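# Three arms lay a duct in a trench and close it

## Task

Put the duct into the covered trench and close both trench covers again afterwards. It only counts if everything stays in place with no robot holding it. At the end, open the grippers and move the arms away.

## Robot and tools

Robots: three identical i2rt Big YAM arms named arm1, arm2 and arm3. Each has six revolute joints, a two-finger gripper and a wrist camera. With joints 1 and 6 at zero and the hand level and pointing forward, the wrist camera sits above the hand and looks toward the fingertips. The hand can reach roughly 1.0 m from the joint 1 axis. Joints move at different speeds, so the hand may take a wide, curved path between two postures. The arms do not wait for one another. If one stalls, the others keep going.

Frame: a single shared scene frame with its origin on the floor and +z up. The hand point is midway between the fingertips. The hand's z axis runs along the fingers, and the fingers open and close along its y axis. The pose of each robot's foot is never printed.

execute_actions(actions, cameras): actions is a list holding one action or none. An action is an object keyed by robot name ("arm1", "arm2", "arm3"). Each name maps to {"joints": {...}}, and the joints are listed by name. Every value is an absolute target, not an offset. Units and ranges:
- joint1_rad: -2.879 to 2.879, tolerance ±0.045. Base yaw; positive is counter-clockwise seen from above; at 0 the arm extends the way its foot faces.
- joint2_rad: 0 to 3.141, ±0.14. Shoulder; 0 has the upper arm pointing back, about level; increasing raises it up and then forward.
- joint3_rad: 0 to 3.019, ±0.09. Elbow; 0 is folded, and larger values open it.
- joint4_rad: -1.692 to 1.57, ±0.055. Hand pitch; positive tips the fingers up.
- joint5_rad: -1.57 to 1.57, ±0.03. Sideways hand swing; positive is to the arm's right.
- joint6_rad: -2.094 to 2.094, ±0.035. Hand roll; positive is clockwise viewed from behind the hand.
- gripper_m: 0 to 0.093 metres of fingertip gap, ±0.003. The grip force tops out near 50 to 62 N per pad, and some grippers give less.
Joints or arms you leave out keep their previous targets and may still be pushing. All motions in the action start together, and each action lasts at most 15 s. An unknown key or an out-of-range value rejects the whole call, and nothing moves. An empty list returns only the state and images. cameras picks from "arm1_cam_wrist", "arm2_cam_wrist", "arm3_cam_wrist", "cam_high" or "all". Omitting it, passing null or passing ["all"] gives every camera, and [] gives none. The "pictures" line lists the images in order. Example: {"arm1": {"joints": {"gripper_m": 0.05}}, "arm2": {"joints": {"joint1_rad": 0.3}}}.

wait(seconds): 0 to 10. Nothing new is commanded. The scene keeps running, and the call returns the same state and images as an empty action.

zoom_image(camera, region): gives a sharper crop of that camera's most recent full image. region is [x0, y0, x1, y1] in that image's pixels, with (0,0) at the top-left and at most 504×504. Wrist images are 616×616 fisheye; cam_high is 504×504 and fixed in the room.

finished_scene(scene): ends the current scene, whose integer number you pass, after the last command has been held. It cannot be undone, and it reports whether the goal was met. A reply with no tool call also ends things.

Reading results: joint_positions gives the measured angles. joint_status says how each commanded motion of the last action ended. "off_target" means the joint stopped short and may still be pushing. After "contact_stop" or "time_out" the joint holds where it ended up. After a time_out, though, it may keep a target up to 0.375, 0.375, 0.113, 0.225, 0.075 and 0.3 rad (joints 1–6) away and keep pushing; on_its_own names such joints, and they will move by themselves if the way opens. "joint command not followed", often with a "cause:" line, means a self/inter-arm collision check blocked that arm's joint targets. The gripper target still runs, and the blocked joints show "not_followed" and may be retried on later actions. on_its_own lists what this call did not command, and its "held at" gives the target, not the actual position. To stop a push, send the joint its reported position. A very small change from the current position might not move anything. Joints holding a load sag over time.

Hazards: an arm does not stop on contact and can press hard. A hard squeeze between two robots fails the run at once, and a heavy hit may too. The collision check can react late and ignores fingers, gripper housings and wrist cameras, and no state line reports arm-to-arm contact. Objects touching robots are fine. Pushing anything out of the work area or onto the floor is a failure. Drops, slips, slams and forceful pushes lower quality. Loose objects may occasionally get a small nudge.

Motor heat: holding loads or pushing warms the motors, and this continues while you think. A MOTOR HOT warning appears at 85 °C. At 100 °C an OVER-TEMPERATURE FAULT drops that arm, motors and gripper, until it cools. Its unfinished keys then read "limit_stop_at_motor_heat", so resend those targets afterwards. Some heat persists into later scenes.

Shorter robot motion is better.

Cameras: calibration lines give K, distortion and T_world_to_cam (metres, OpenCV convention) for each camera. Real poses may be off by a few degrees and millimetres. Wrist camera poses come from the reported joint angles, so joint errors add to the calibration error. cam_high is at about [1.135, -1.252, 1.629].

Suggested order: look with cam_high, open both covers, place the duct in the trench, close both covers, then open the grippers and back the arms away before finishing.

Each tool is called in YAML: its name, and indented under it one key for each argument.

## Session

execute_actions:
  actions: []

Scene clock: 0.00 s.
arm1.joint_positions: joint1_rad=-0.351 joint2_rad=+0.520 joint3_rad=+1.412 joint4_rad=-1.203 joint5_rad=-0.265 joint6_rad=-0.331 gripper_m=+0.094
arm1.joint_status: not commanded
arm1.hand: x=-0.7615 y=-0.0924 z=+1.4920 quat_wxyz=(-0.581, +0.080, -0.805, +0.084) (m; scene frame)
arm2.joint_positions: joint1_rad=+0.415 joint2_rad=+0.634 joint3_rad=+1.355 joint4_rad=-1.195 joint5_rad=+0.042 joint6_rad=-0.095 gripper_m=+0.094
arm2.joint_status: not commanded
arm2.hand: x=-0.0792 y=-0.3109 z=+1.2701 quat_wxyz=(-0.311, +0.740, -0.425, -0.418) (m; scene frame)
arm3.joint_positions: joint1_rad=-0.132 joint2_rad=+0.460 joint3_rad=+1.417 joint4_rad=-1.386 joint5_rad=-0.165 joint6_rad=+0.198 gripper_m=+0.094
arm3.joint_status: not commanded
arm3.hand: x=+0.8051 y=-0.1166 z=+1.4662 quat_wxyz=(-0.095, -0.840, +0.076, +0.528) (m; scene frame)
pictures: arm1_cam_wrist, arm2_cam_wrist, arm3_cam_wrist, cam_high
Images, in order (width x height): arm1_cam_wrist 616x616, arm2_cam_wrist 616x616, arm3_cam_wrist 616x616, cam_high 504x504.

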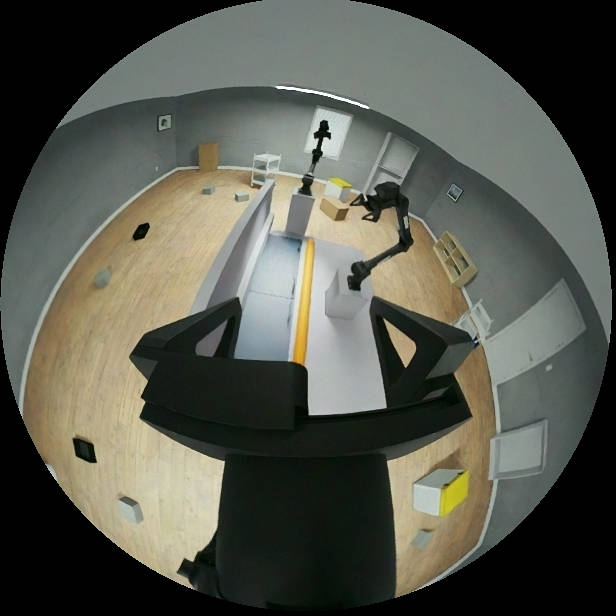

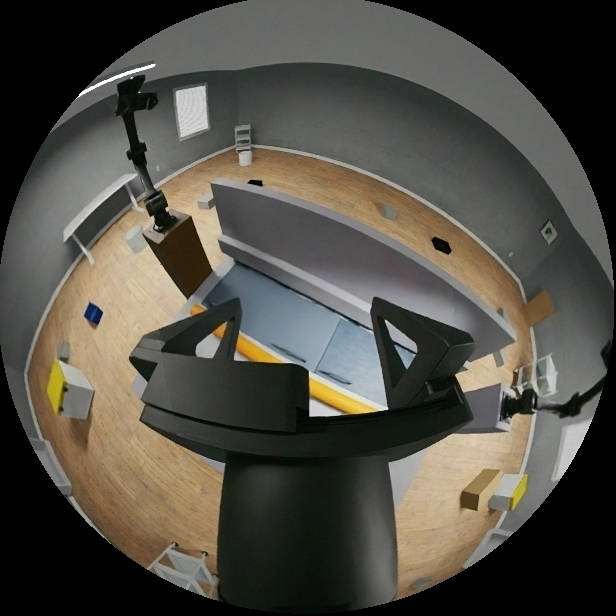

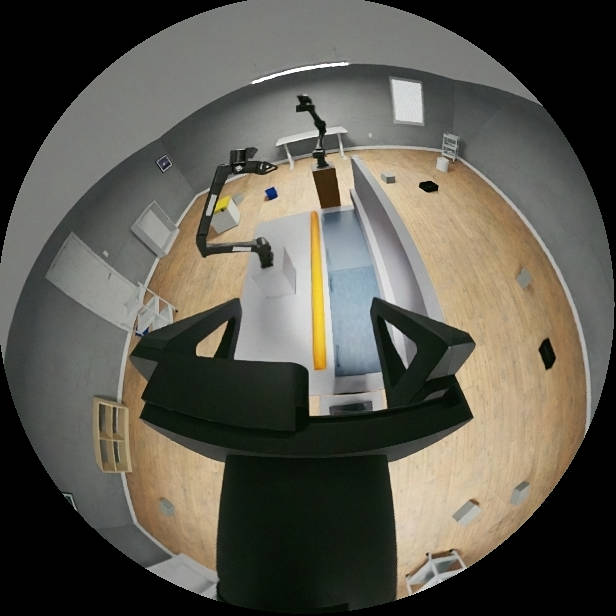

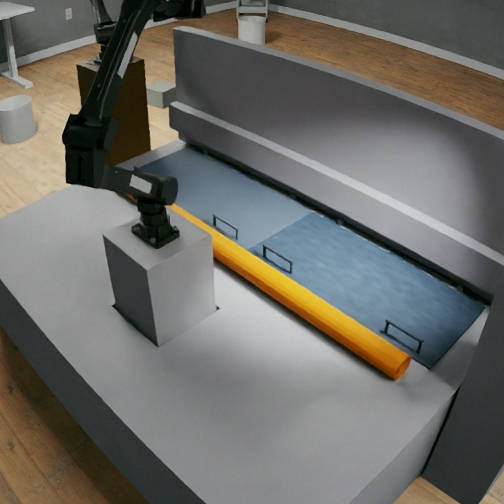

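zoom_image:
  camera: "cam_high"
  region: [100, 130, 320, 300]

zoom_image:
  camera: "cam_high"
  region: [300, 230, 504, 420]

zoom_image:
  camera: "arm3_cam_wrist"
  region: [230, 150, 450, 420]

Region (100, 130, 320, 300) of cam_high's 504x504 image, scaled by 2.291, with more detail than that image has; it fills the top 389 rows of this view, and the rest is white.

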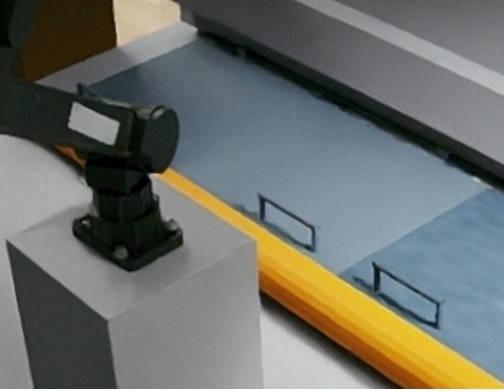

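Region (300, 230, 504, 420) of cam_high's 504x504 image, scaled by 2.471, with more detail than that image has; it fills the top 469 rows of this view, and the rest is white.

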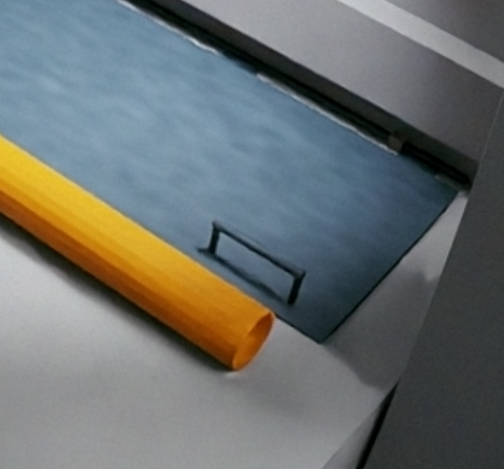

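Region (230, 150, 450, 420) of arm3_cam_wrist's 616x616 image, scaled by 1.867, with more detail than that image has; it fills the left 411 columns of this view, and the rest is white.

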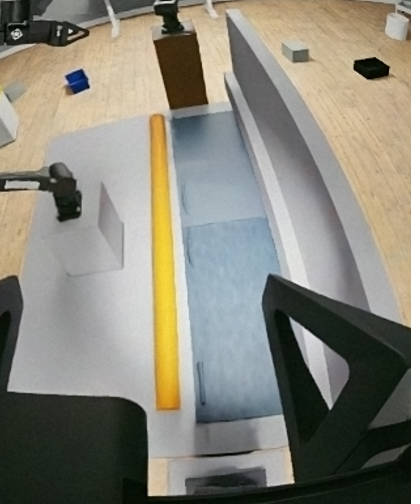

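execute_actions:
  actions:
    - {"arm1":{"joints":{"joint1_rad":0,"joint5_rad":0,"joint6_rad":0}},"arm2":{"joints":{"joint1_rad":0,"joint5_rad":0,"joint6_rad":0}},"arm3":{"joints":{"joint1_rad":0,"joint5_rad":0,"joint6_rad":0}}}
  cameras: []

execute_actions:
  actions:
    - {"arm1":{"joints":{"joint2_rad":1.2}},"arm2":{"joints":{"joint4_rad":-0.4}},"arm3":{"joints":{"joint3_rad":0.9}}}
  cameras: []

execute_actions:
  actions:
    - {"arm1":{"joints":{"joint3_rad":0.9}},"arm2":{"joints":{"joint2_rad":1.2,"joint4_rad":-1.2}},"arm3":{"joints":{"joint2_rad":1.2,"joint4_rad":-1.2}}}

Scene clock: 3.13 s.
arm1.joint_positions: joint1_rad=-0.009 joint2_rad=+0.520 joint3_rad=+1.412 joint4_rad=-1.203 joint5_rad=-0.003 joint6_rad=-0.011 gripper_m=+0.094
arm1.joint_status: all done
arm1.hand: x=-0.7598 y=-0.0688 z=+1.4902 quat_wxyz=(-0.583, +0.011, -0.812, -0.005) (m; scene frame)
arm2.joint_positions: joint1_rad=+0.012 joint2_rad=+0.634 joint3_rad=+1.355 joint4_rad=-1.195 joint5_rad=+0.003 joint6_rad=-0.008 gripper_m=+0.094
arm2.joint_status: all done
arm2.hand: x=+0.0165 y=-0.2875 z=+1.2700 quat_wxyz=(-0.361, +0.622, -0.585, -0.376) (m; scene frame)
arm3.joint_positions: joint1_rad=-0.003 joint2_rad=+0.460 joint3_rad=+1.417 joint4_rad=-1.386 joint5_rad=-0.005 joint6_rad=+0.012 gripper_m=+0.094
arm3.joint_status: all done
arm3.hand: x=+0.8050 y=-0.1094 z=+1.4653 quat_wxyz=(-0.013, -0.845, -0.013, +0.534) (m; scene frame)
pictures: none
No camera images: the call's "cameras" was empty. Leave "cameras" out to get every camera's image.

Scene clock: 4.53 s.
arm1.joint_positions: joint1_rad=-0.009 joint2_rad=+1.226 joint3_rad=+1.415 joint4_rad=-1.203 joint5_rad=-0.003 joint6_rad=-0.010 gripper_m=+0.094
arm1.joint_status: all done
arm1.hand: x=-0.5015 y=-0.0633 z=+1.2594 quat_wxyz=(-0.267, +0.013, -0.963, -0.004) (m; scene frame)
arm2.joint_positions: joint1_rad=+0.012 joint2_rad=+0.634 joint3_rad=+1.355 joint4_rad=-0.418 joint5_rad=+0.003 joint6_rad=-0.008 gripper_m=+0.094
arm2.joint_status: all done
arm2.hand: x=+0.0156 y=-0.2713 z=+1.4555 quat_wxyz=(-0.557, +0.431, -0.406, -0.582) (m; scene frame)
arm3.joint_positions: joint1_rad=-0.003 joint2_rad=+0.461 joint3_rad=+0.889 joint4_rad=-1.386 joint5_rad=-0.005 joint6_rad=+0.012 gripper_m=+0.094
arm3.joint_status: all done
arm3.hand: x=+0.7633 y=-0.1097 z=+1.2123 quat_wxyz=(-0.007, -0.956, -0.013, +0.294) (m; scene frame)
pictures: none
No camera images: the call's "cameras" was empty. Leave "cameras" out to get every camera's image.

Scene clock: 6.13 s.
arm1.joint_positions: joint1_rad=-0.009 joint2_rad=+1.210 joint3_rad=+0.891 joint4_rad=-1.202 joint5_rad=-0.003 joint6_rad=-0.010 gripper_m=+0.094
arm1.joint_status: all done
arm1.hand: x=-0.6412 y=-0.0648 z=+1.0321 quat_wxyz=(-0.017, +0.014, -1.000, -0.004) (m; scene frame)
arm2.joint_positions: joint1_rad=+0.012 joint2_rad=+1.194 joint3_rad=+1.358 joint4_rad=-1.192 joint5_rad=+0.003 joint6_rad=-0.008 gripper_m=+0.094
arm2.joint_status: all done
arm2.hand: x=+0.0063 y=-0.1011 z=+1.0802 quat_wxyz=(-0.186, +0.702, -0.660, -0.193) (m; scene frame)
arm3.joint_positions: joint1_rad=-0.003 joint2_rad=+1.199 joint3_rad=+0.889 joint4_rad=-1.215 joint5_rad=-0.005 joint6_rad=+0.012 gripper_m=+0.094
arm3.joint_status: all done
arm3.hand: x=+0.6454 y=-0.1133 z=+1.0393 quat_wxyz=(-0.001, -1.000, -0.013, +0.015) (m; scene frame)
pictures: arm1_cam_wrist, arm2_cam_wrist, arm3_cam_wrist, cam_high
camera_calibration (this result's frames):
arm1_cam_wrist: T_world_to_cam=[[0.0317471, -0.999484, -0.00497921, -0.0384505], [-0.836166, -0.029288, 0.547694, -1.09578], [-0.547557, -0.0132242, -0.836664, 0.634961], [0, 0, 0, 1]] pos_world=[-0.56736, -0.0621272, 1.13121]
arm2_cam_wrist: T_world_to_cam=[[0.998951, 0.0446242, 0.0102467, -0.0108959], [0.0436705, -0.995872, 0.0795693, -0.178216], [0.0137552, -0.0790383, -0.996777, 1.18971], [0, 0, 0, 1]] pos_world=[0.00230262, -0.082962, 1.20017]
arm3_cam_wrist: T_world_to_cam=[[-0.0238418, 0.999713, 0.00228125, 0.124491], [0.838464, 0.0187534, 0.544635, -1.09226], [0.544436, 0.0148978, -0.83867, 0.646553], [0, 0, 0, 1]] pos_world=[0.566785, -0.113604, 1.13685]
Images, in order (width x height): arm1_cam_wrist 616x616, arm2_cam_wrist 616x616, arm3_cam_wrist 616x616, cam_high 504x504.

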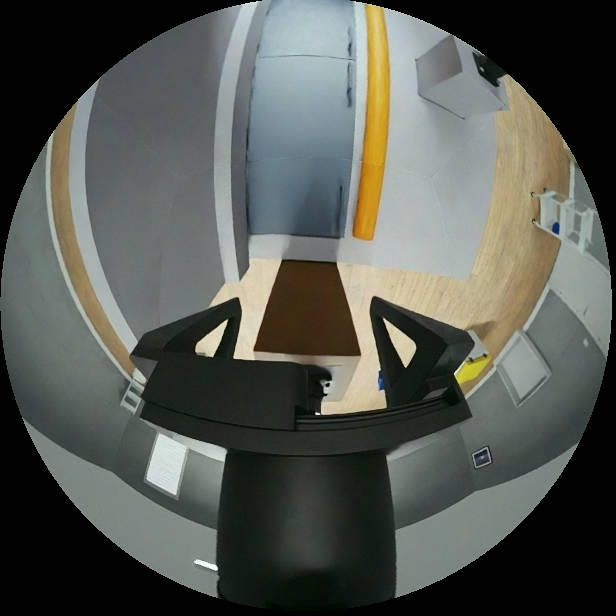

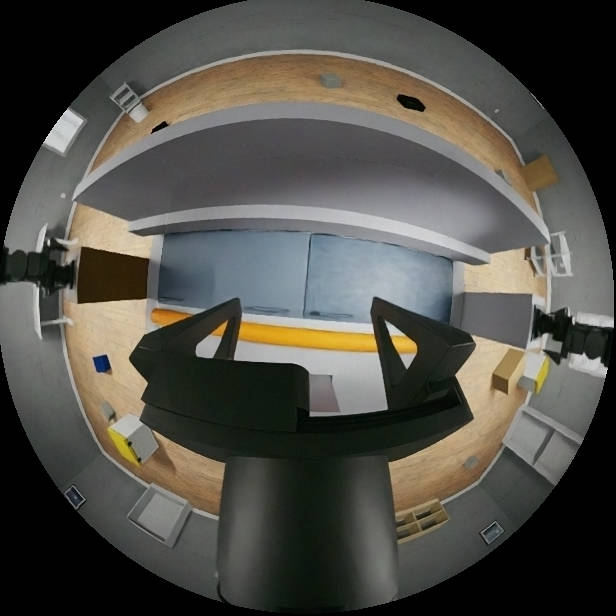

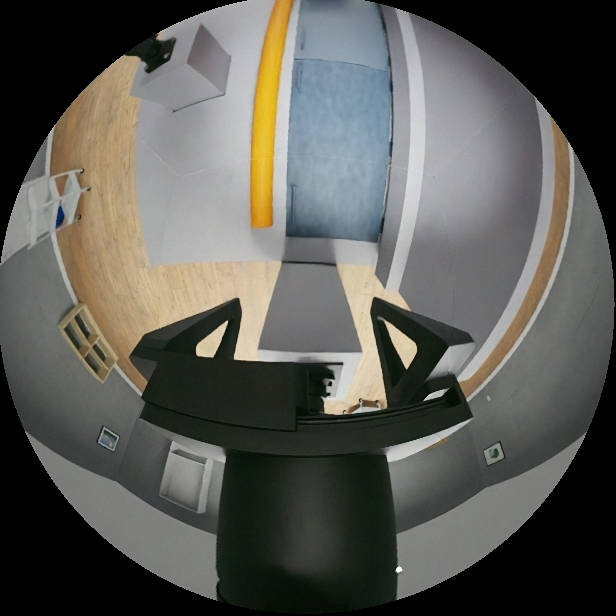

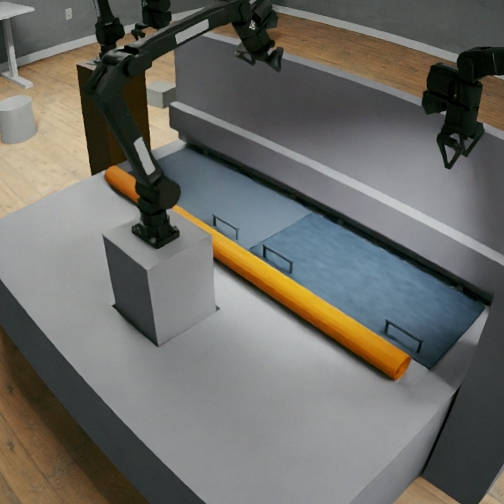

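zoom_image:
  camera: "arm2_cam_wrist"
  region: [230, 200, 390, 360]

zoom_image:
  camera: "arm1_cam_wrist"
  region: [230, 130, 400, 300]

zoom_image:
  camera: "arm3_cam_wrist"
  region: [240, 130, 410, 300]

Region (230, 200, 390, 360) of arm2_cam_wrist's 616x616 image, scaled by 3.150, with more detail than that image has.

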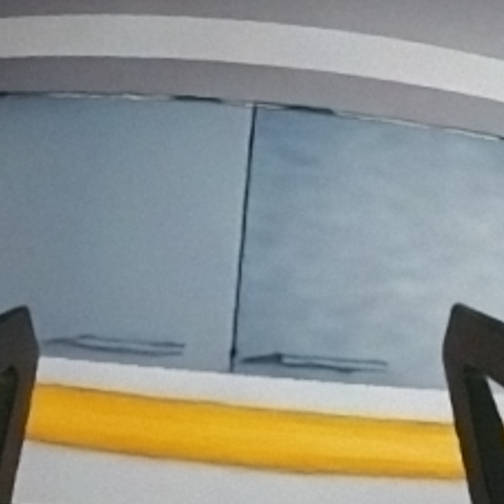

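Region (230, 130, 400, 300) of arm1_cam_wrist's 616x616 image, scaled by 2.965, with more detail than that image has.

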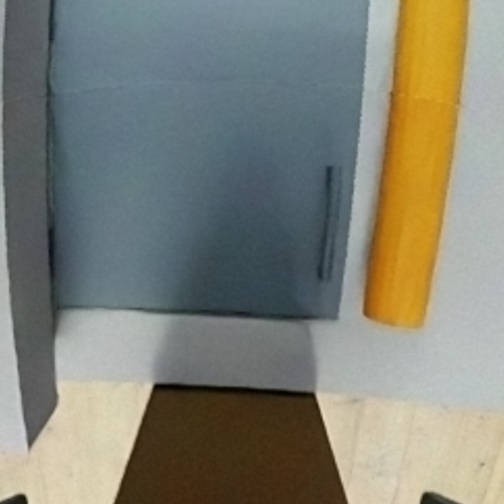

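Region (240, 130, 410, 300) of arm3_cam_wrist's 616x616 image, scaled by 2.965, with more detail than that image has.

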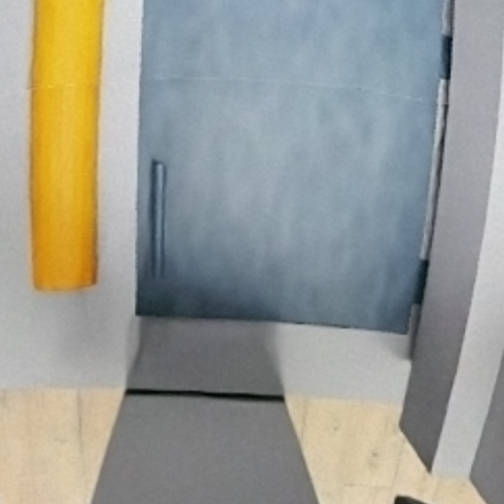

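execute_actions:
  actions:
    - {"arm1":{"joints":{"joint1_rad":-0.294,"joint6_rad":-0.264,"joint2_rad":1.8,"joint3_rad":0.962,"joint4_rad":-0.014,"gripper_m":0.05}},"arm3":{"joints":{"joint1_rad":0.133,"joint6_rad":0.16,"joint2_rad":1.8,"joint3_rad":0.952,"joint4_rad":0.011,"gripper_m":0.05}},"arm2":{"joints":{"joint2_rad":0.8}}}
  cameras: []

execute_actions:
  actions:
    - {"arm1":{"joints":{"joint2_rad":2.49}},"arm3":{"joints":{"joint2_rad":2.50}}}

Scene clock: 14.50 s.
arm1.joint_positions: joint1_rad=-0.299 joint2_rad=+1.805 joint3_rad=+0.932 joint4_rad=-0.034 joint5_rad=-0.001 joint6_rad=-0.254 gripper_m=+0.050
arm1.joint_status: all done
arm1.hand: x=-0.4184 y=-0.2245 z=+0.8813 quat_wxyz=(-0.308, -0.009, -0.948, +0.083) (m; scene frame)
arm2.joint_positions: joint1_rad=+0.012 joint2_rad=+0.806 joint3_rad=+1.358 joint4_rad=-1.193 joint5_rad=+0.003 joint6_rad=-0.008 gripper_m=+0.094
arm2.joint_status: all done
arm2.hand: x=+0.0128 y=-0.2197 z=+1.2251 quat_wxyz=(-0.311, +0.651, -0.612, -0.324) (m; scene frame)
arm3.joint_positions: joint1_rad=+0.140 joint2_rad=+1.809 joint3_rad=+0.921 joint4_rad=-0.013 joint5_rad=-0.003 joint6_rad=+0.148 gripper_m=+0.050
arm3.joint_status: all done
arm3.hand: x=+0.4083 y=-0.2023 z=+0.8827 quat_wxyz=(-0.053, -0.947, -0.016, +0.317) (m; scene frame)
pictures: none
No camera images: the call's "cameras" was empty. Leave "cameras" out to get every camera's image.

Scene clock: 15.93 s.
arm1.joint_positions: joint1_rad=-0.299 joint2_rad=+2.498 joint3_rad=+0.957 joint4_rad=-0.023 joint5_rad=-0.001 joint6_rad=-0.254 gripper_m=+0.050
arm1.joint_status: all done
arm1.hand: x=-0.6105 y=-0.1709 z=+0.5633 quat_wxyz=(+0.004, -0.009, -1.000, -0.001) (m; scene frame)
arm2.joint_positions: joint1_rad=+0.012 joint2_rad=+0.806 joint3_rad=+1.358 joint4_rad=-1.193 joint5_rad=+0.003 joint6_rad=-0.008 gripper_m=+0.094
arm2.joint_status: not commanded
arm2.hand: x=+0.0128 y=-0.2197 z=+1.2251 quat_wxyz=(-0.311, +0.651, -0.612, -0.324) (m; scene frame)
arm3.joint_positions: joint1_rad=+0.140 joint2_rad=+2.513 joint3_rad=+0.948 joint4_rad=+0.000 joint5_rad=-0.003 joint6_rad=+0.148 gripper_m=+0.050
arm3.joint_status: all done
arm3.hand: x=+0.6096 y=-0.1648 z=+0.5626 quat_wxyz=(+0.001, -1.000, -0.016, -0.005) (m; scene frame)
pictures: arm1_cam_wrist, arm2_cam_wrist, arm3_cam_wrist, cam_high
camera_calibration (this result's frames):
arm1_cam_wrist: T_world_to_cam=[[-0.0144013, -0.999896, -0.00121266, -0.178178], [-0.812262, 0.0109916, 0.583189, -0.815012], [-0.583115, 0.00938368, -0.812336, 0.226598], [0, 0, 0, 1]] pos_world=[-0.532437, -0.171327, 0.659164]
arm2_cam_wrist: T_world_to_cam=[[0.999122, 0.0415088, 0.0056297, -0.00862109], [0.0412592, -0.951962, -0.303423, 0.170757], [-0.00723548, 0.303389, -0.952839, 1.35508], [0, 0, 0, 1]] pos_world=[0.0113728, -0.248203, 1.34303]
arm3_cam_wrist: T_world_to_cam=[[-0.031006, 0.99951, 0.00427273, 0.179428], [0.81517, 0.0228134, 0.578773, -0.806053], [0.578392, 0.0214284, -0.815478, 0.234399], [0, 0, 0, 1]] pos_world=[0.527059, -0.165974, 0.656902]
Images, in order (width x height): arm1_cam_wrist 616x616, arm2_cam_wrist 616x616, arm3_cam_wrist 616x616, cam_high 504x504.

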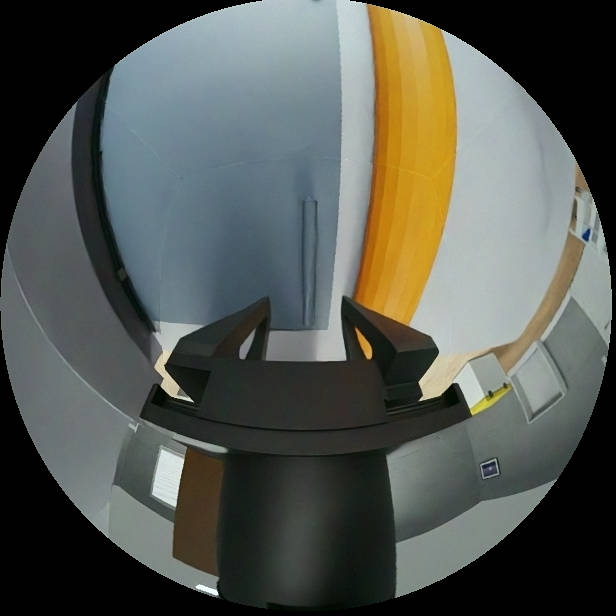

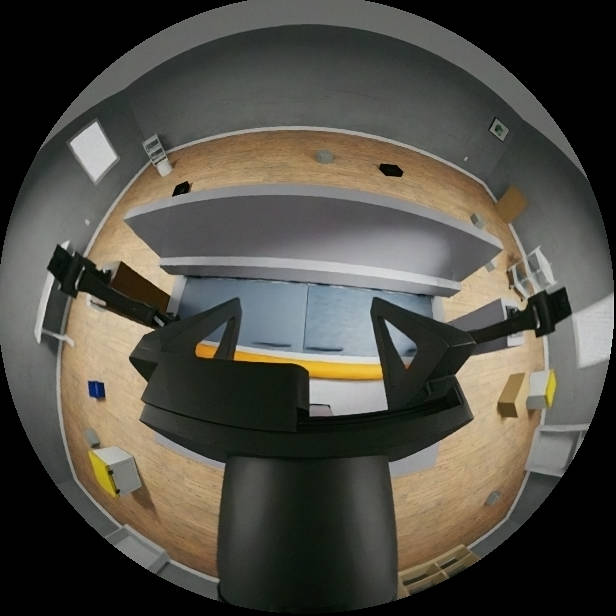

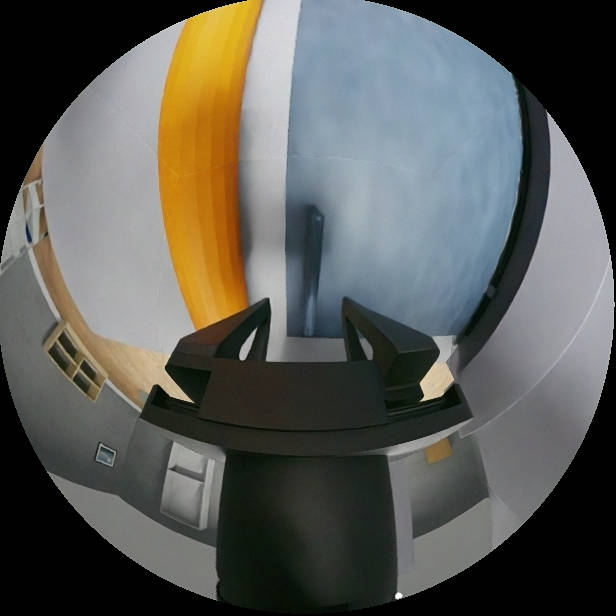

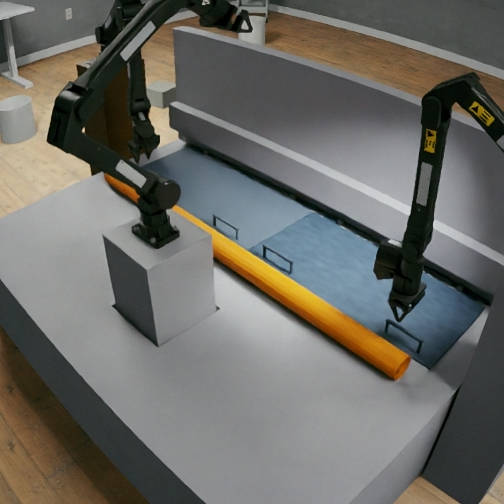

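execute_actions:
  actions:
    - {"arm1":{"joints":{"joint2_rad":2.705,"joint3_rad":1.105,"joint4_rad":0.065}},"arm3":{"joints":{"joint2_rad":2.72,"joint3_rad":1.10,"joint4_rad":0.09}}}
  cameras: ["arm1_cam_wrist","arm3_cam_wrist","cam_high"]

zoom_image:
  camera: "cam_high"
  region: [340, 250, 480, 390]

Scene clock: 18.83 s.
arm1.joint_positions: joint1_rad=-0.299 joint2_rad=+2.709 joint3_rad=+1.102 joint4_rad=+0.060 joint5_rad=-0.001 joint6_rad=-0.254 gripper_m=+0.050
arm1.joint_status: all done
arm1.hand: x=-0.6045 y=-0.1726 z=+0.4876 quat_wxyz=(-0.004, -0.009, -1.000, +0.001) (m; scene frame)
arm2.joint_positions: joint1_rad=+0.012 joint2_rad=+0.806 joint3_rad=+1.358 joint4_rad=-1.193 joint5_rad=+0.003 joint6_rad=-0.008 gripper_m=+0.094
arm2.joint_status: not commanded
arm2.hand: x=+0.0128 y=-0.2197 z=+1.2251 quat_wxyz=(-0.311, +0.651, -0.612, -0.324) (m; scene frame)
arm3.joint_positions: joint1_rad=+0.140 joint2_rad=+2.727 joint3_rad=+1.097 joint4_rad=+0.083 joint5_rad=-0.003 joint6_rad=+0.148 gripper_m=+0.050
arm3.joint_status: all done
arm3.hand: x=+0.6039 y=-0.1656 z=+0.4858 quat_wxyz=(-0.001, -1.000, -0.016, +0.003) (m; scene frame)
pictures: arm1_cam_wrist, arm3_cam_wrist, cam_high
camera_calibration (this result's frames):
arm1_cam_wrist: T_world_to_cam=[[-0.0144128, -0.999891, 0.00307045, -0.181981], [-0.821583, 0.0135928, 0.569927, -0.764611], [-0.569907, 0.00569163, -0.82169, 0.180482], [0, 0, 0, 1]] pos_world=[-0.527957, -0.172595, 0.584631]
arm3_cam_wrist: T_world_to_cam=[[-0.0309998, 0.999518, 0.00160961, 0.18172], [0.82525, 0.0246863, 0.564228, -0.755544], [0.563917, 0.0188193, -0.825617, 0.188291], [0, 0, 0, 1]] pos_world=[0.522965, -0.166524, 0.581463]
Images, in order (width x height): arm1_cam_wrist 616x616, arm3_cam_wrist 616x616, cam_high 504x504.

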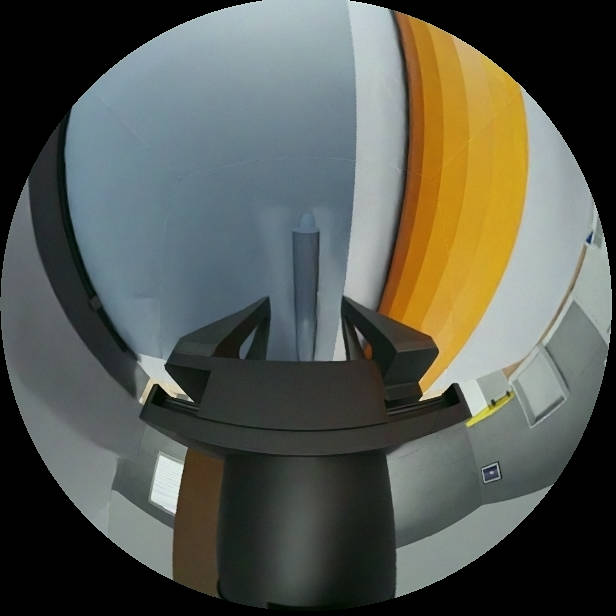

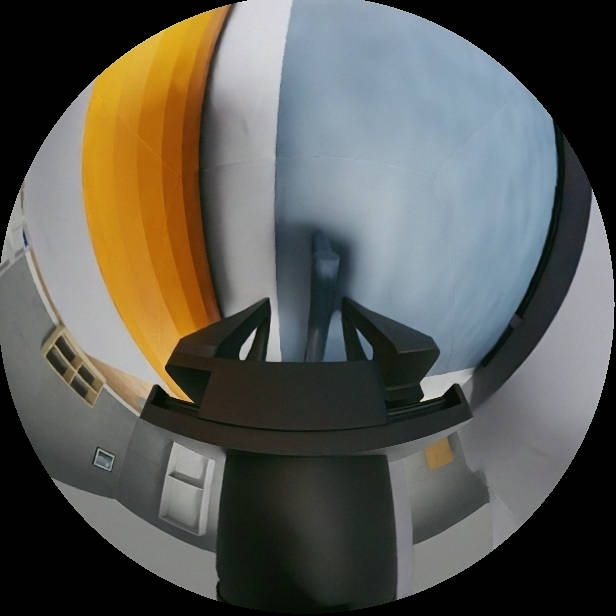

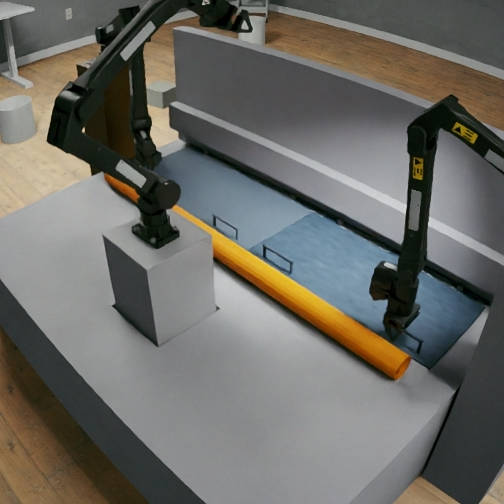

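Region (340, 250, 480, 390) of cam_high's 504x504 image, scaled by 3.600, with more detail than that image has.

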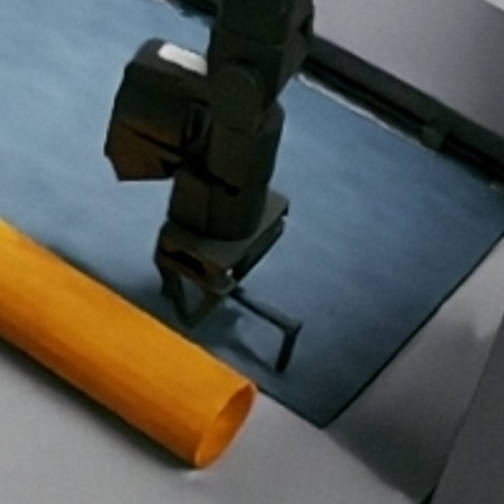

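execute_actions:
  actions:
    - {"arm1":{"joints":{"gripper_m":0.0}},"arm3":{"joints":{"gripper_m":0.0}}}
  cameras: []

execute_actions:
  actions:
    - {"arm1":{"joints":{"joint1_rad":-0.138,"joint6_rad":-0.108,"joint2_rad":2.32,"joint3_rad":0.86,"joint4_rad":-0.087}},"arm3":{"joints":{"joint1_rad":-0.007,"joint6_rad":0.026,"joint2_rad":2.335,"joint3_rad":0.86,"joint4_rad":-0.073}}}
  cameras: ["arm1_cam_wrist","cam_high"]

Scene clock: 20.73 s.
arm1.joint_positions: joint1_rad=-0.299 joint2_rad=+2.709 joint3_rad=+1.103 joint4_rad=+0.060 joint5_rad=+0.000 joint6_rad=-0.253 gripper_m=+0.010
arm1.joint_status: gripper_m off_target (ended at +0.010, target +0.000)
arm1.hand: x=-0.6042 y=-0.1727 z=+0.4875 quat_wxyz=(-0.004, -0.010, -1.000, +0.001) (m; scene frame)
arm2.joint_positions: joint1_rad=+0.012 joint2_rad=+0.806 joint3_rad=+1.358 joint4_rad=-1.193 joint5_rad=+0.003 joint6_rad=-0.008 gripper_m=+0.094
arm2.joint_status: not commanded
arm2.hand: x=+0.0128 y=-0.2197 z=+1.2251 quat_wxyz=(-0.311, +0.651, -0.612, -0.324) (m; scene frame)
arm3.joint_positions: joint1_rad=+0.124 joint2_rad=+2.727 joint3_rad=+1.097 joint4_rad=+0.083 joint5_rad=+0.002 joint6_rad=+0.172 gripper_m=+0.010
arm3.joint_status: gripper_m off_target (ended at +0.010, target +0.000)
arm3.hand: x=+0.6027 y=-0.1590 z=+0.4858 quat_wxyz=(+0.002, -1.000, +0.004, +0.004) (m; scene frame)
pictures: none
No camera images: the call's "cameras" was empty. Leave "cameras" out to get every camera's image.

Scene clock: 21.97 s.
arm1.joint_positions: joint1_rad=-0.182 joint2_rad=+2.392 joint3_rad=+0.890 joint4_rad=-0.053 joint5_rad=+0.052 joint6_rad=-0.128 gripper_m=+0.010
arm1.joint_status: all done
arm1.hand: x=-0.6052 y=-0.1362 z=+0.5999 quat_wxyz=(+0.004, -0.014, -1.000, +0.025) (m; scene frame)
arm2.joint_positions: joint1_rad=+0.012 joint2_rad=+0.806 joint3_rad=+1.358 joint4_rad=-1.193 joint5_rad=+0.003 joint6_rad=-0.008 gripper_m=+0.094
arm2.joint_status: not commanded
arm2.hand: x=+0.0128 y=-0.2197 z=+1.2251 quat_wxyz=(-0.311, +0.651, -0.612, -0.324) (m; scene frame)
arm3.joint_positions: joint1_rad=+0.012 joint2_rad=+2.411 joint3_rad=+0.888 joint4_rad=-0.039 joint5_rad=-0.040 joint6_rad=+0.061 gripper_m=+0.010
arm3.joint_status: all done
arm3.hand: x=+0.6061 y=-0.1240 z=+0.5978 quat_wxyz=(-0.017, -1.000, +0.004, -0.005) (m; scene frame)
pictures: arm1_cam_wrist, cam_high
camera_calibration (this result's frames):
arm1_cam_wrist: T_world_to_cam=[[-0.0241254, -0.998408, 0.0509802, -0.180406], [-0.812494, 0.0492937, 0.580881, -0.825939], [-0.582469, -0.0274071, -0.81239, 0.254517], [0, 0, 0, 1]] pos_world=[-0.527175, -0.13243, 0.695736]
Images, in order (width x height): arm1_cam_wrist 616x616, cam_high 504x504.

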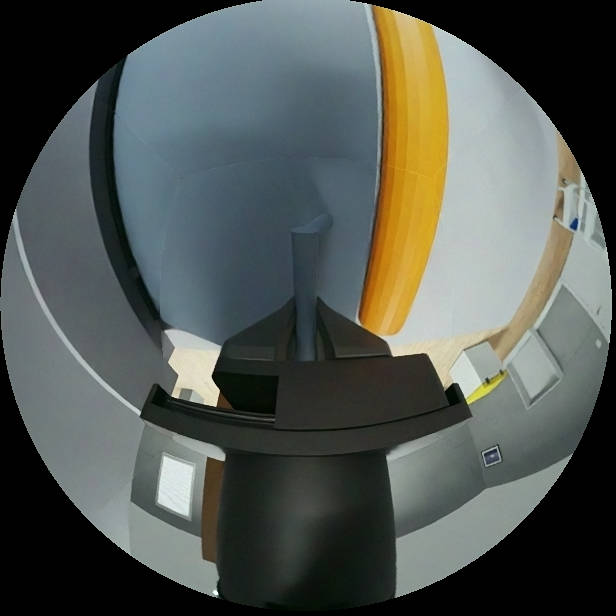

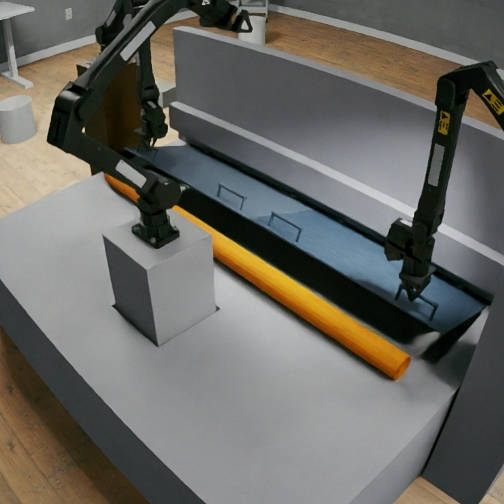

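execute_actions:
  actions:
    - {"arm1":{"joints":{"joint1_rad":0.17,"joint6_rad":0.188,"joint2_rad":1.97,"joint3_rad":0.78,"joint4_rad":-0.33}},"arm3":{"joints":{"joint1_rad":-0.31,"joint6_rad":-0.266,"joint2_rad":1.99,"joint3_rad":0.80,"joint4_rad":-0.33}},"arm2":{"joints":{"joint1_rad":0.14,"joint6_rad":0.183,"joint2_rad":1.2,"joint3_rad":0.56,"joint4_rad":-0.4}}}
  cameras: ["cam_high"]

execute_actions:
  actions:
    - {"arm1":{"joints":{"joint1_rad":0.48,"joint6_rad":0.494,"joint2_rad":1.91,"joint3_rad":0.89,"joint4_rad":-0.51}},"arm3":{"joints":{"joint1_rad":-0.60,"joint6_rad":-0.556,"joint2_rad":1.945,"joint3_rad":0.935,"joint4_rad":-0.52}},"arm2":{"joints":{"joint2_rad":1.70}}}

Scene clock: 24.80 s.
arm1.joint_positions: joint1_rad=+0.116 joint2_rad=+2.008 joint3_rad=+0.771 joint4_rad=-0.324 joint5_rad=+0.072 joint6_rad=+0.171 gripper_m=+0.010
arm1.joint_status: joint1_rad time_out (moved +0.299 of +0.352); the others done
arm1.on_its_own: joint1_rad reads +0.116 and still pushes toward +0.170 since a time_out
arm1.hand: x=-0.6037 y=-0.0292 z=+0.7265 quat_wxyz=(-0.002, -0.014, -0.999, +0.033) (m; scene frame)
arm2.joint_positions: joint1_rad=+0.132 joint2_rad=+1.204 joint3_rad=+0.569 joint4_rad=-0.416 joint5_rad=+0.003 joint6_rad=+0.175 gripper_m=+0.094
arm2.joint_status: all done
arm2.hand: x=-0.0350 y=-0.1763 z=+0.7893 quat_wxyz=(-0.149, +0.683, -0.684, -0.210) (m; scene frame)
arm3.joint_positions: joint1_rad=-0.275 joint2_rad=+2.044 joint3_rad=+0.791 joint4_rad=-0.319 joint5_rad=-0.056 joint6_rad=-0.228 gripper_m=+0.010
arm3.joint_status: joint6_rad time_out (moved -0.289 of -0.327); the others done
arm3.on_its_own: joint6_rad reads -0.228 and still pushes toward -0.266 since a time_out
arm3.hand: x=+0.6072 y=-0.0209 z=+0.7211 quat_wxyz=(-0.024, -1.000, +0.004, -0.002) (m; scene frame)
pictures: cam_high
Images, in order (width x height): cam_high 504x504.

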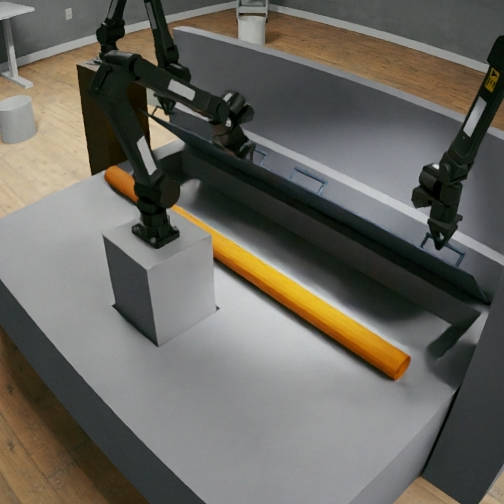

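not run: a stop came earlier in this reply.

execute_actions:
  actions:
    - {"arm1":{"joints":{"joint1_rad":0.48,"joint6_rad":0.47,"joint2_rad":1.91,"joint3_rad":0.89,"joint4_rad":-0.51}},"arm3":{"joints":{"joint1_rad":-0.60,"joint6_rad":-0.53,"joint2_rad":1.945,"joint3_rad":0.935,"joint4_rad":-0.52}},"arm2":{"joints":{"joint2_rad":1.70}}}

Scene clock: 27.37 s.
arm1.joint_positions: joint1_rad=+0.350 joint2_rad=+1.914 joint3_rad=+0.837 joint4_rad=-0.526 joint5_rad=+0.133 joint6_rad=+0.416 gripper_m=+0.010
arm1.joint_status: joint1_rad time_out (moved +0.233 of +0.364); joint6_rad time_out (moved +0.245 of +0.299); the others done
arm1.on_its_own: joint1_rad reads +0.350 and still pushes toward +0.480 since a time_out; joint6_rad reads +0.416 and still pushes toward +0.470 since a time_out
arm1.hand: x=-0.6039 y=+0.0509 z=+0.7721 quat_wxyz=(-0.003, -0.018, -0.998, +0.065) (m; scene frame)
arm2.joint_positions: joint1_rad=+0.132 joint2_rad=+1.708 joint3_rad=+0.562 joint4_rad=-0.410 joint5_rad=+0.003 joint6_rad=+0.175 gripper_m=+0.094
arm2.joint_status: all done
arm2.hand: x=-0.0216 y=-0.2524 z=+0.6232 quat_wxyz=(-0.005, +0.707, -0.707, -0.005) (m; scene frame)
arm3.joint_positions: joint1_rad=-0.487 joint2_rad=+1.968 joint3_rad=+0.879 joint4_rad=-0.538 joint5_rad=-0.107 joint6_rad=-0.453 gripper_m=+0.010
arm3.joint_status: joint1_rad time_out (moved -0.212 of -0.325); joint6_rad time_out (moved -0.224 of -0.302); the others done
arm3.on_its_own: joint1_rad reads -0.487 and still pushes toward -0.600 since a time_out; joint6_rad reads -0.453 and still pushes toward -0.530 since a time_out
arm3.hand: x=+0.6084 y=+0.0549 z=+0.7642 quat_wxyz=(-0.057, -0.998, -0.001, -0.009) (m; scene frame)
pictures: arm1_cam_wrist, arm2_cam_wrist, arm3_cam_wrist, cam_high
camera_calibration (this result's frames):
arm1_cam_wrist: T_world_to_cam=[[-0.0328025, -0.990716, 0.131931, -0.070502], [-0.818631, 0.102361, 0.565125, -0.928406], [-0.573383, -0.089465, -0.814388, 0.410415], [0, 0, 0, 1]] pos_world=[-0.527009, 0.0619026, 0.868204]
arm2_cam_wrist: T_world_to_cam=[[0.999868, -0.0117371, 0.0112422, 0.013533], [-0.0160533, -0.821214, 0.570395, -0.554381], [0.00253748, -0.5705, -0.821294, 0.488922], [0, 0, 0, 1]] pos_world=[-0.0236715, -0.176176, 0.717612]
arm3_cam_wrist: T_world_to_cam=[[-0.000115524, 0.99376, -0.111539, 0.0289784], [0.810783, 0.0653818, 0.581684, -0.928599], [0.585347, -0.0903664, -0.805731, 0.389222], [0, 0, 0, 1]] pos_world=[0.525065, 0.0670886, 0.856992]
Images, in order (width x height): arm1_cam_wrist 616x616, arm2_cam_wrist 616x616, arm3_cam_wrist 616x616, cam_high 504x504.

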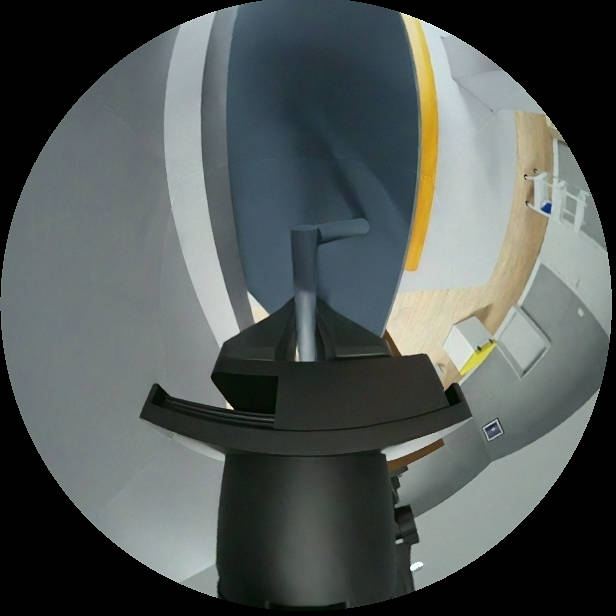

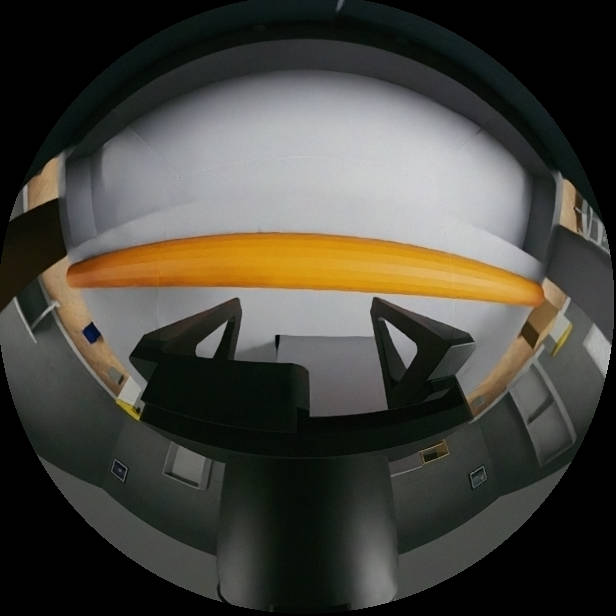

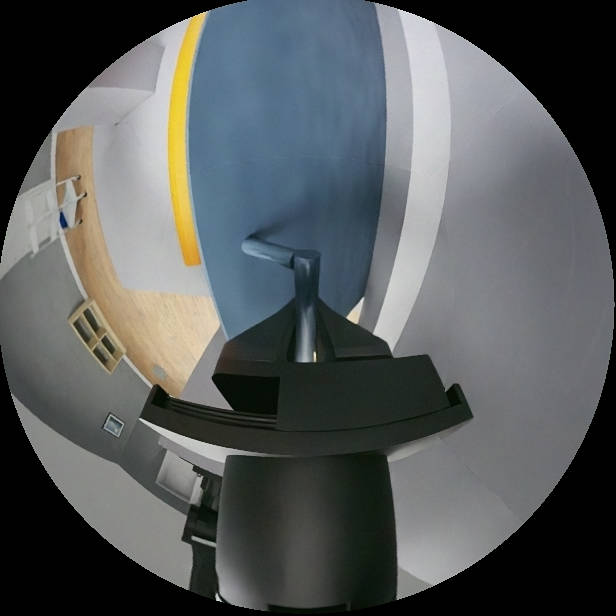

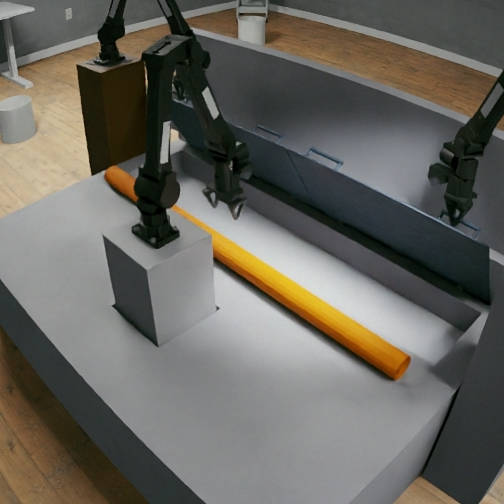

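execute_actions:
  actions:
    - {"arm1":{"joints":{"joint1_rad":0.39,"joint6_rad":0.42}},"arm3":{"joints":{"joint1_rad":-0.52,"joint6_rad":-0.46}},"arm2":{"joints":{"joint1_rad":0.105,"joint6_rad":-1.425,"joint2_rad":1.68,"joint3_rad":0.51,"joint4_rad":-0.383,"gripper_m":0.093}}}
  cameras: []

execute_actions:
  actions:
    - {"arm2":{"joints":{"joint2_rad":1.93,"joint3_rad":0.525,"joint4_rad":-0.135}}}
  cameras: ["arm2_cam_wrist","cam_high"]

Scene clock: 30.53 s.
arm1.joint_positions: joint1_rad=+0.326 joint2_rad=+1.914 joint3_rad=+0.837 joint4_rad=-0.527 joint5_rad=+0.089 joint6_rad=+0.393 gripper_m=+0.010
arm1.joint_status: joint1_rad time_out (moved -0.023 of +0.040); the others done
arm1.on_its_own: joint1_rad reads +0.326 and still pushes toward +0.390 since a time_out
arm1.hand: x=-0.6039 y=+0.0491 z=+0.7713 quat_wxyz=(+0.007, -0.019, -0.999, +0.046) (m; scene frame)
arm2.joint_positions: joint1_rad=+0.119 joint2_rad=+1.691 joint3_rad=+0.513 joint4_rad=-0.393 joint5_rad=+0.003 joint6_rad=-1.416 gripper_m=+0.093
arm2.joint_status: all done
arm2.hand: x=-0.0142 y=-0.2723 z=+0.6205 quat_wxyz=(-0.001, +1.000, +0.003, +0.001) (m; scene frame)
arm3.joint_positions: joint1_rad=-0.466 joint2_rad=+1.968 joint3_rad=+0.879 joint4_rad=-0.538 joint5_rad=-0.069 joint6_rad=-0.427 gripper_m=+0.010
arm3.joint_status: joint1_rad time_out (moved +0.021 of -0.033); the others done
arm3.on_its_own: joint1_rad reads -0.466 and still pushes toward -0.520 since a time_out
arm3.hand: x=+0.6080 y=+0.0533 z=+0.7636 quat_wxyz=(-0.040, -0.999, +0.000, -0.019) (m; scene frame)
pictures: none
No camera images: the call's "cameras" was empty. Leave "cameras" out to get every camera's image.

not run: a stop came earlier in this reply.

execute_actions:
  actions:
    - {"arm2":{"joints":{"joint2_rad":1.93,"joint3_rad":0.535,"joint4_rad":-0.135}}}
  cameras: ["arm2_cam_wrist","cam_high"]

Scene clock: 31.87 s.
arm1.joint_positions: joint1_rad=+0.326 joint2_rad=+1.914 joint3_rad=+0.837 joint4_rad=-0.527 joint5_rad=+0.089 joint6_rad=+0.393 gripper_m=+0.010
arm1.joint_status: not commanded
arm1.on_its_own: joint1_rad reads +0.326 and still pushes toward +0.390 since a time_out
arm1.hand: x=-0.6039 y=+0.0491 z=+0.7713 quat_wxyz=(+0.007, -0.019, -0.999, +0.046) (m; scene frame)
arm2.joint_positions: joint1_rad=+0.119 joint2_rad=+1.943 joint3_rad=+0.517 joint4_rad=-0.145 joint5_rad=+0.003 joint6_rad=-1.417 gripper_m=+0.093
arm2.joint_status: all done
arm2.hand: x=-0.0137 y=-0.2757 z=+0.5556 quat_wxyz=(+0.000, +1.000, +0.004, +0.001) (m; scene frame)
arm3.joint_positions: joint1_rad=-0.466 joint2_rad=+1.968 joint3_rad=+0.879 joint4_rad=-0.538 joint5_rad=-0.069 joint6_rad=-0.427 gripper_m=+0.010
arm3.joint_status: not commanded
arm3.on_its_own: joint1_rad reads -0.466 and still pushes toward -0.520 since a time_out
arm3.hand: x=+0.6080 y=+0.0533 z=+0.7636 quat_wxyz=(-0.040, -0.999, +0.000, -0.019) (m; scene frame)
pictures: arm2_cam_wrist, cam_high
camera_calibration (this result's frames):
arm2_cam_wrist: T_world_to_cam=[[0.0037664, 0.999928, 0.0113632, 0.271376], [0.811018, -0.00970213, 0.58494, -0.30785], [0.585008, 0.00701268, -0.810997, 0.581551], [0, 0, 0, 1]] pos_world=[-0.0915627, -0.278422, 0.648626]
Images, in order (width x height): arm2_cam_wrist 616x616, cam_high 504x504.

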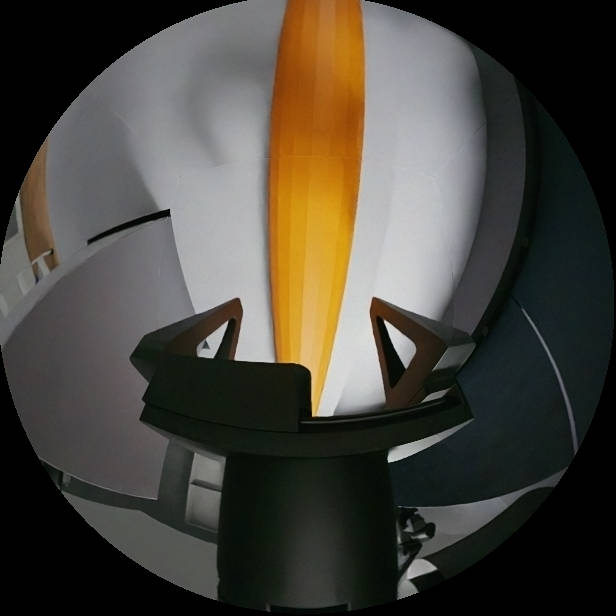

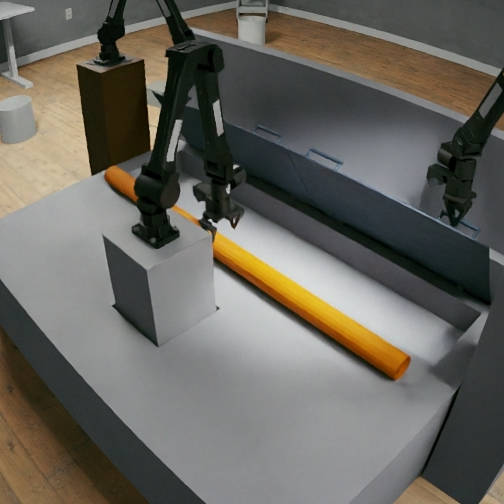

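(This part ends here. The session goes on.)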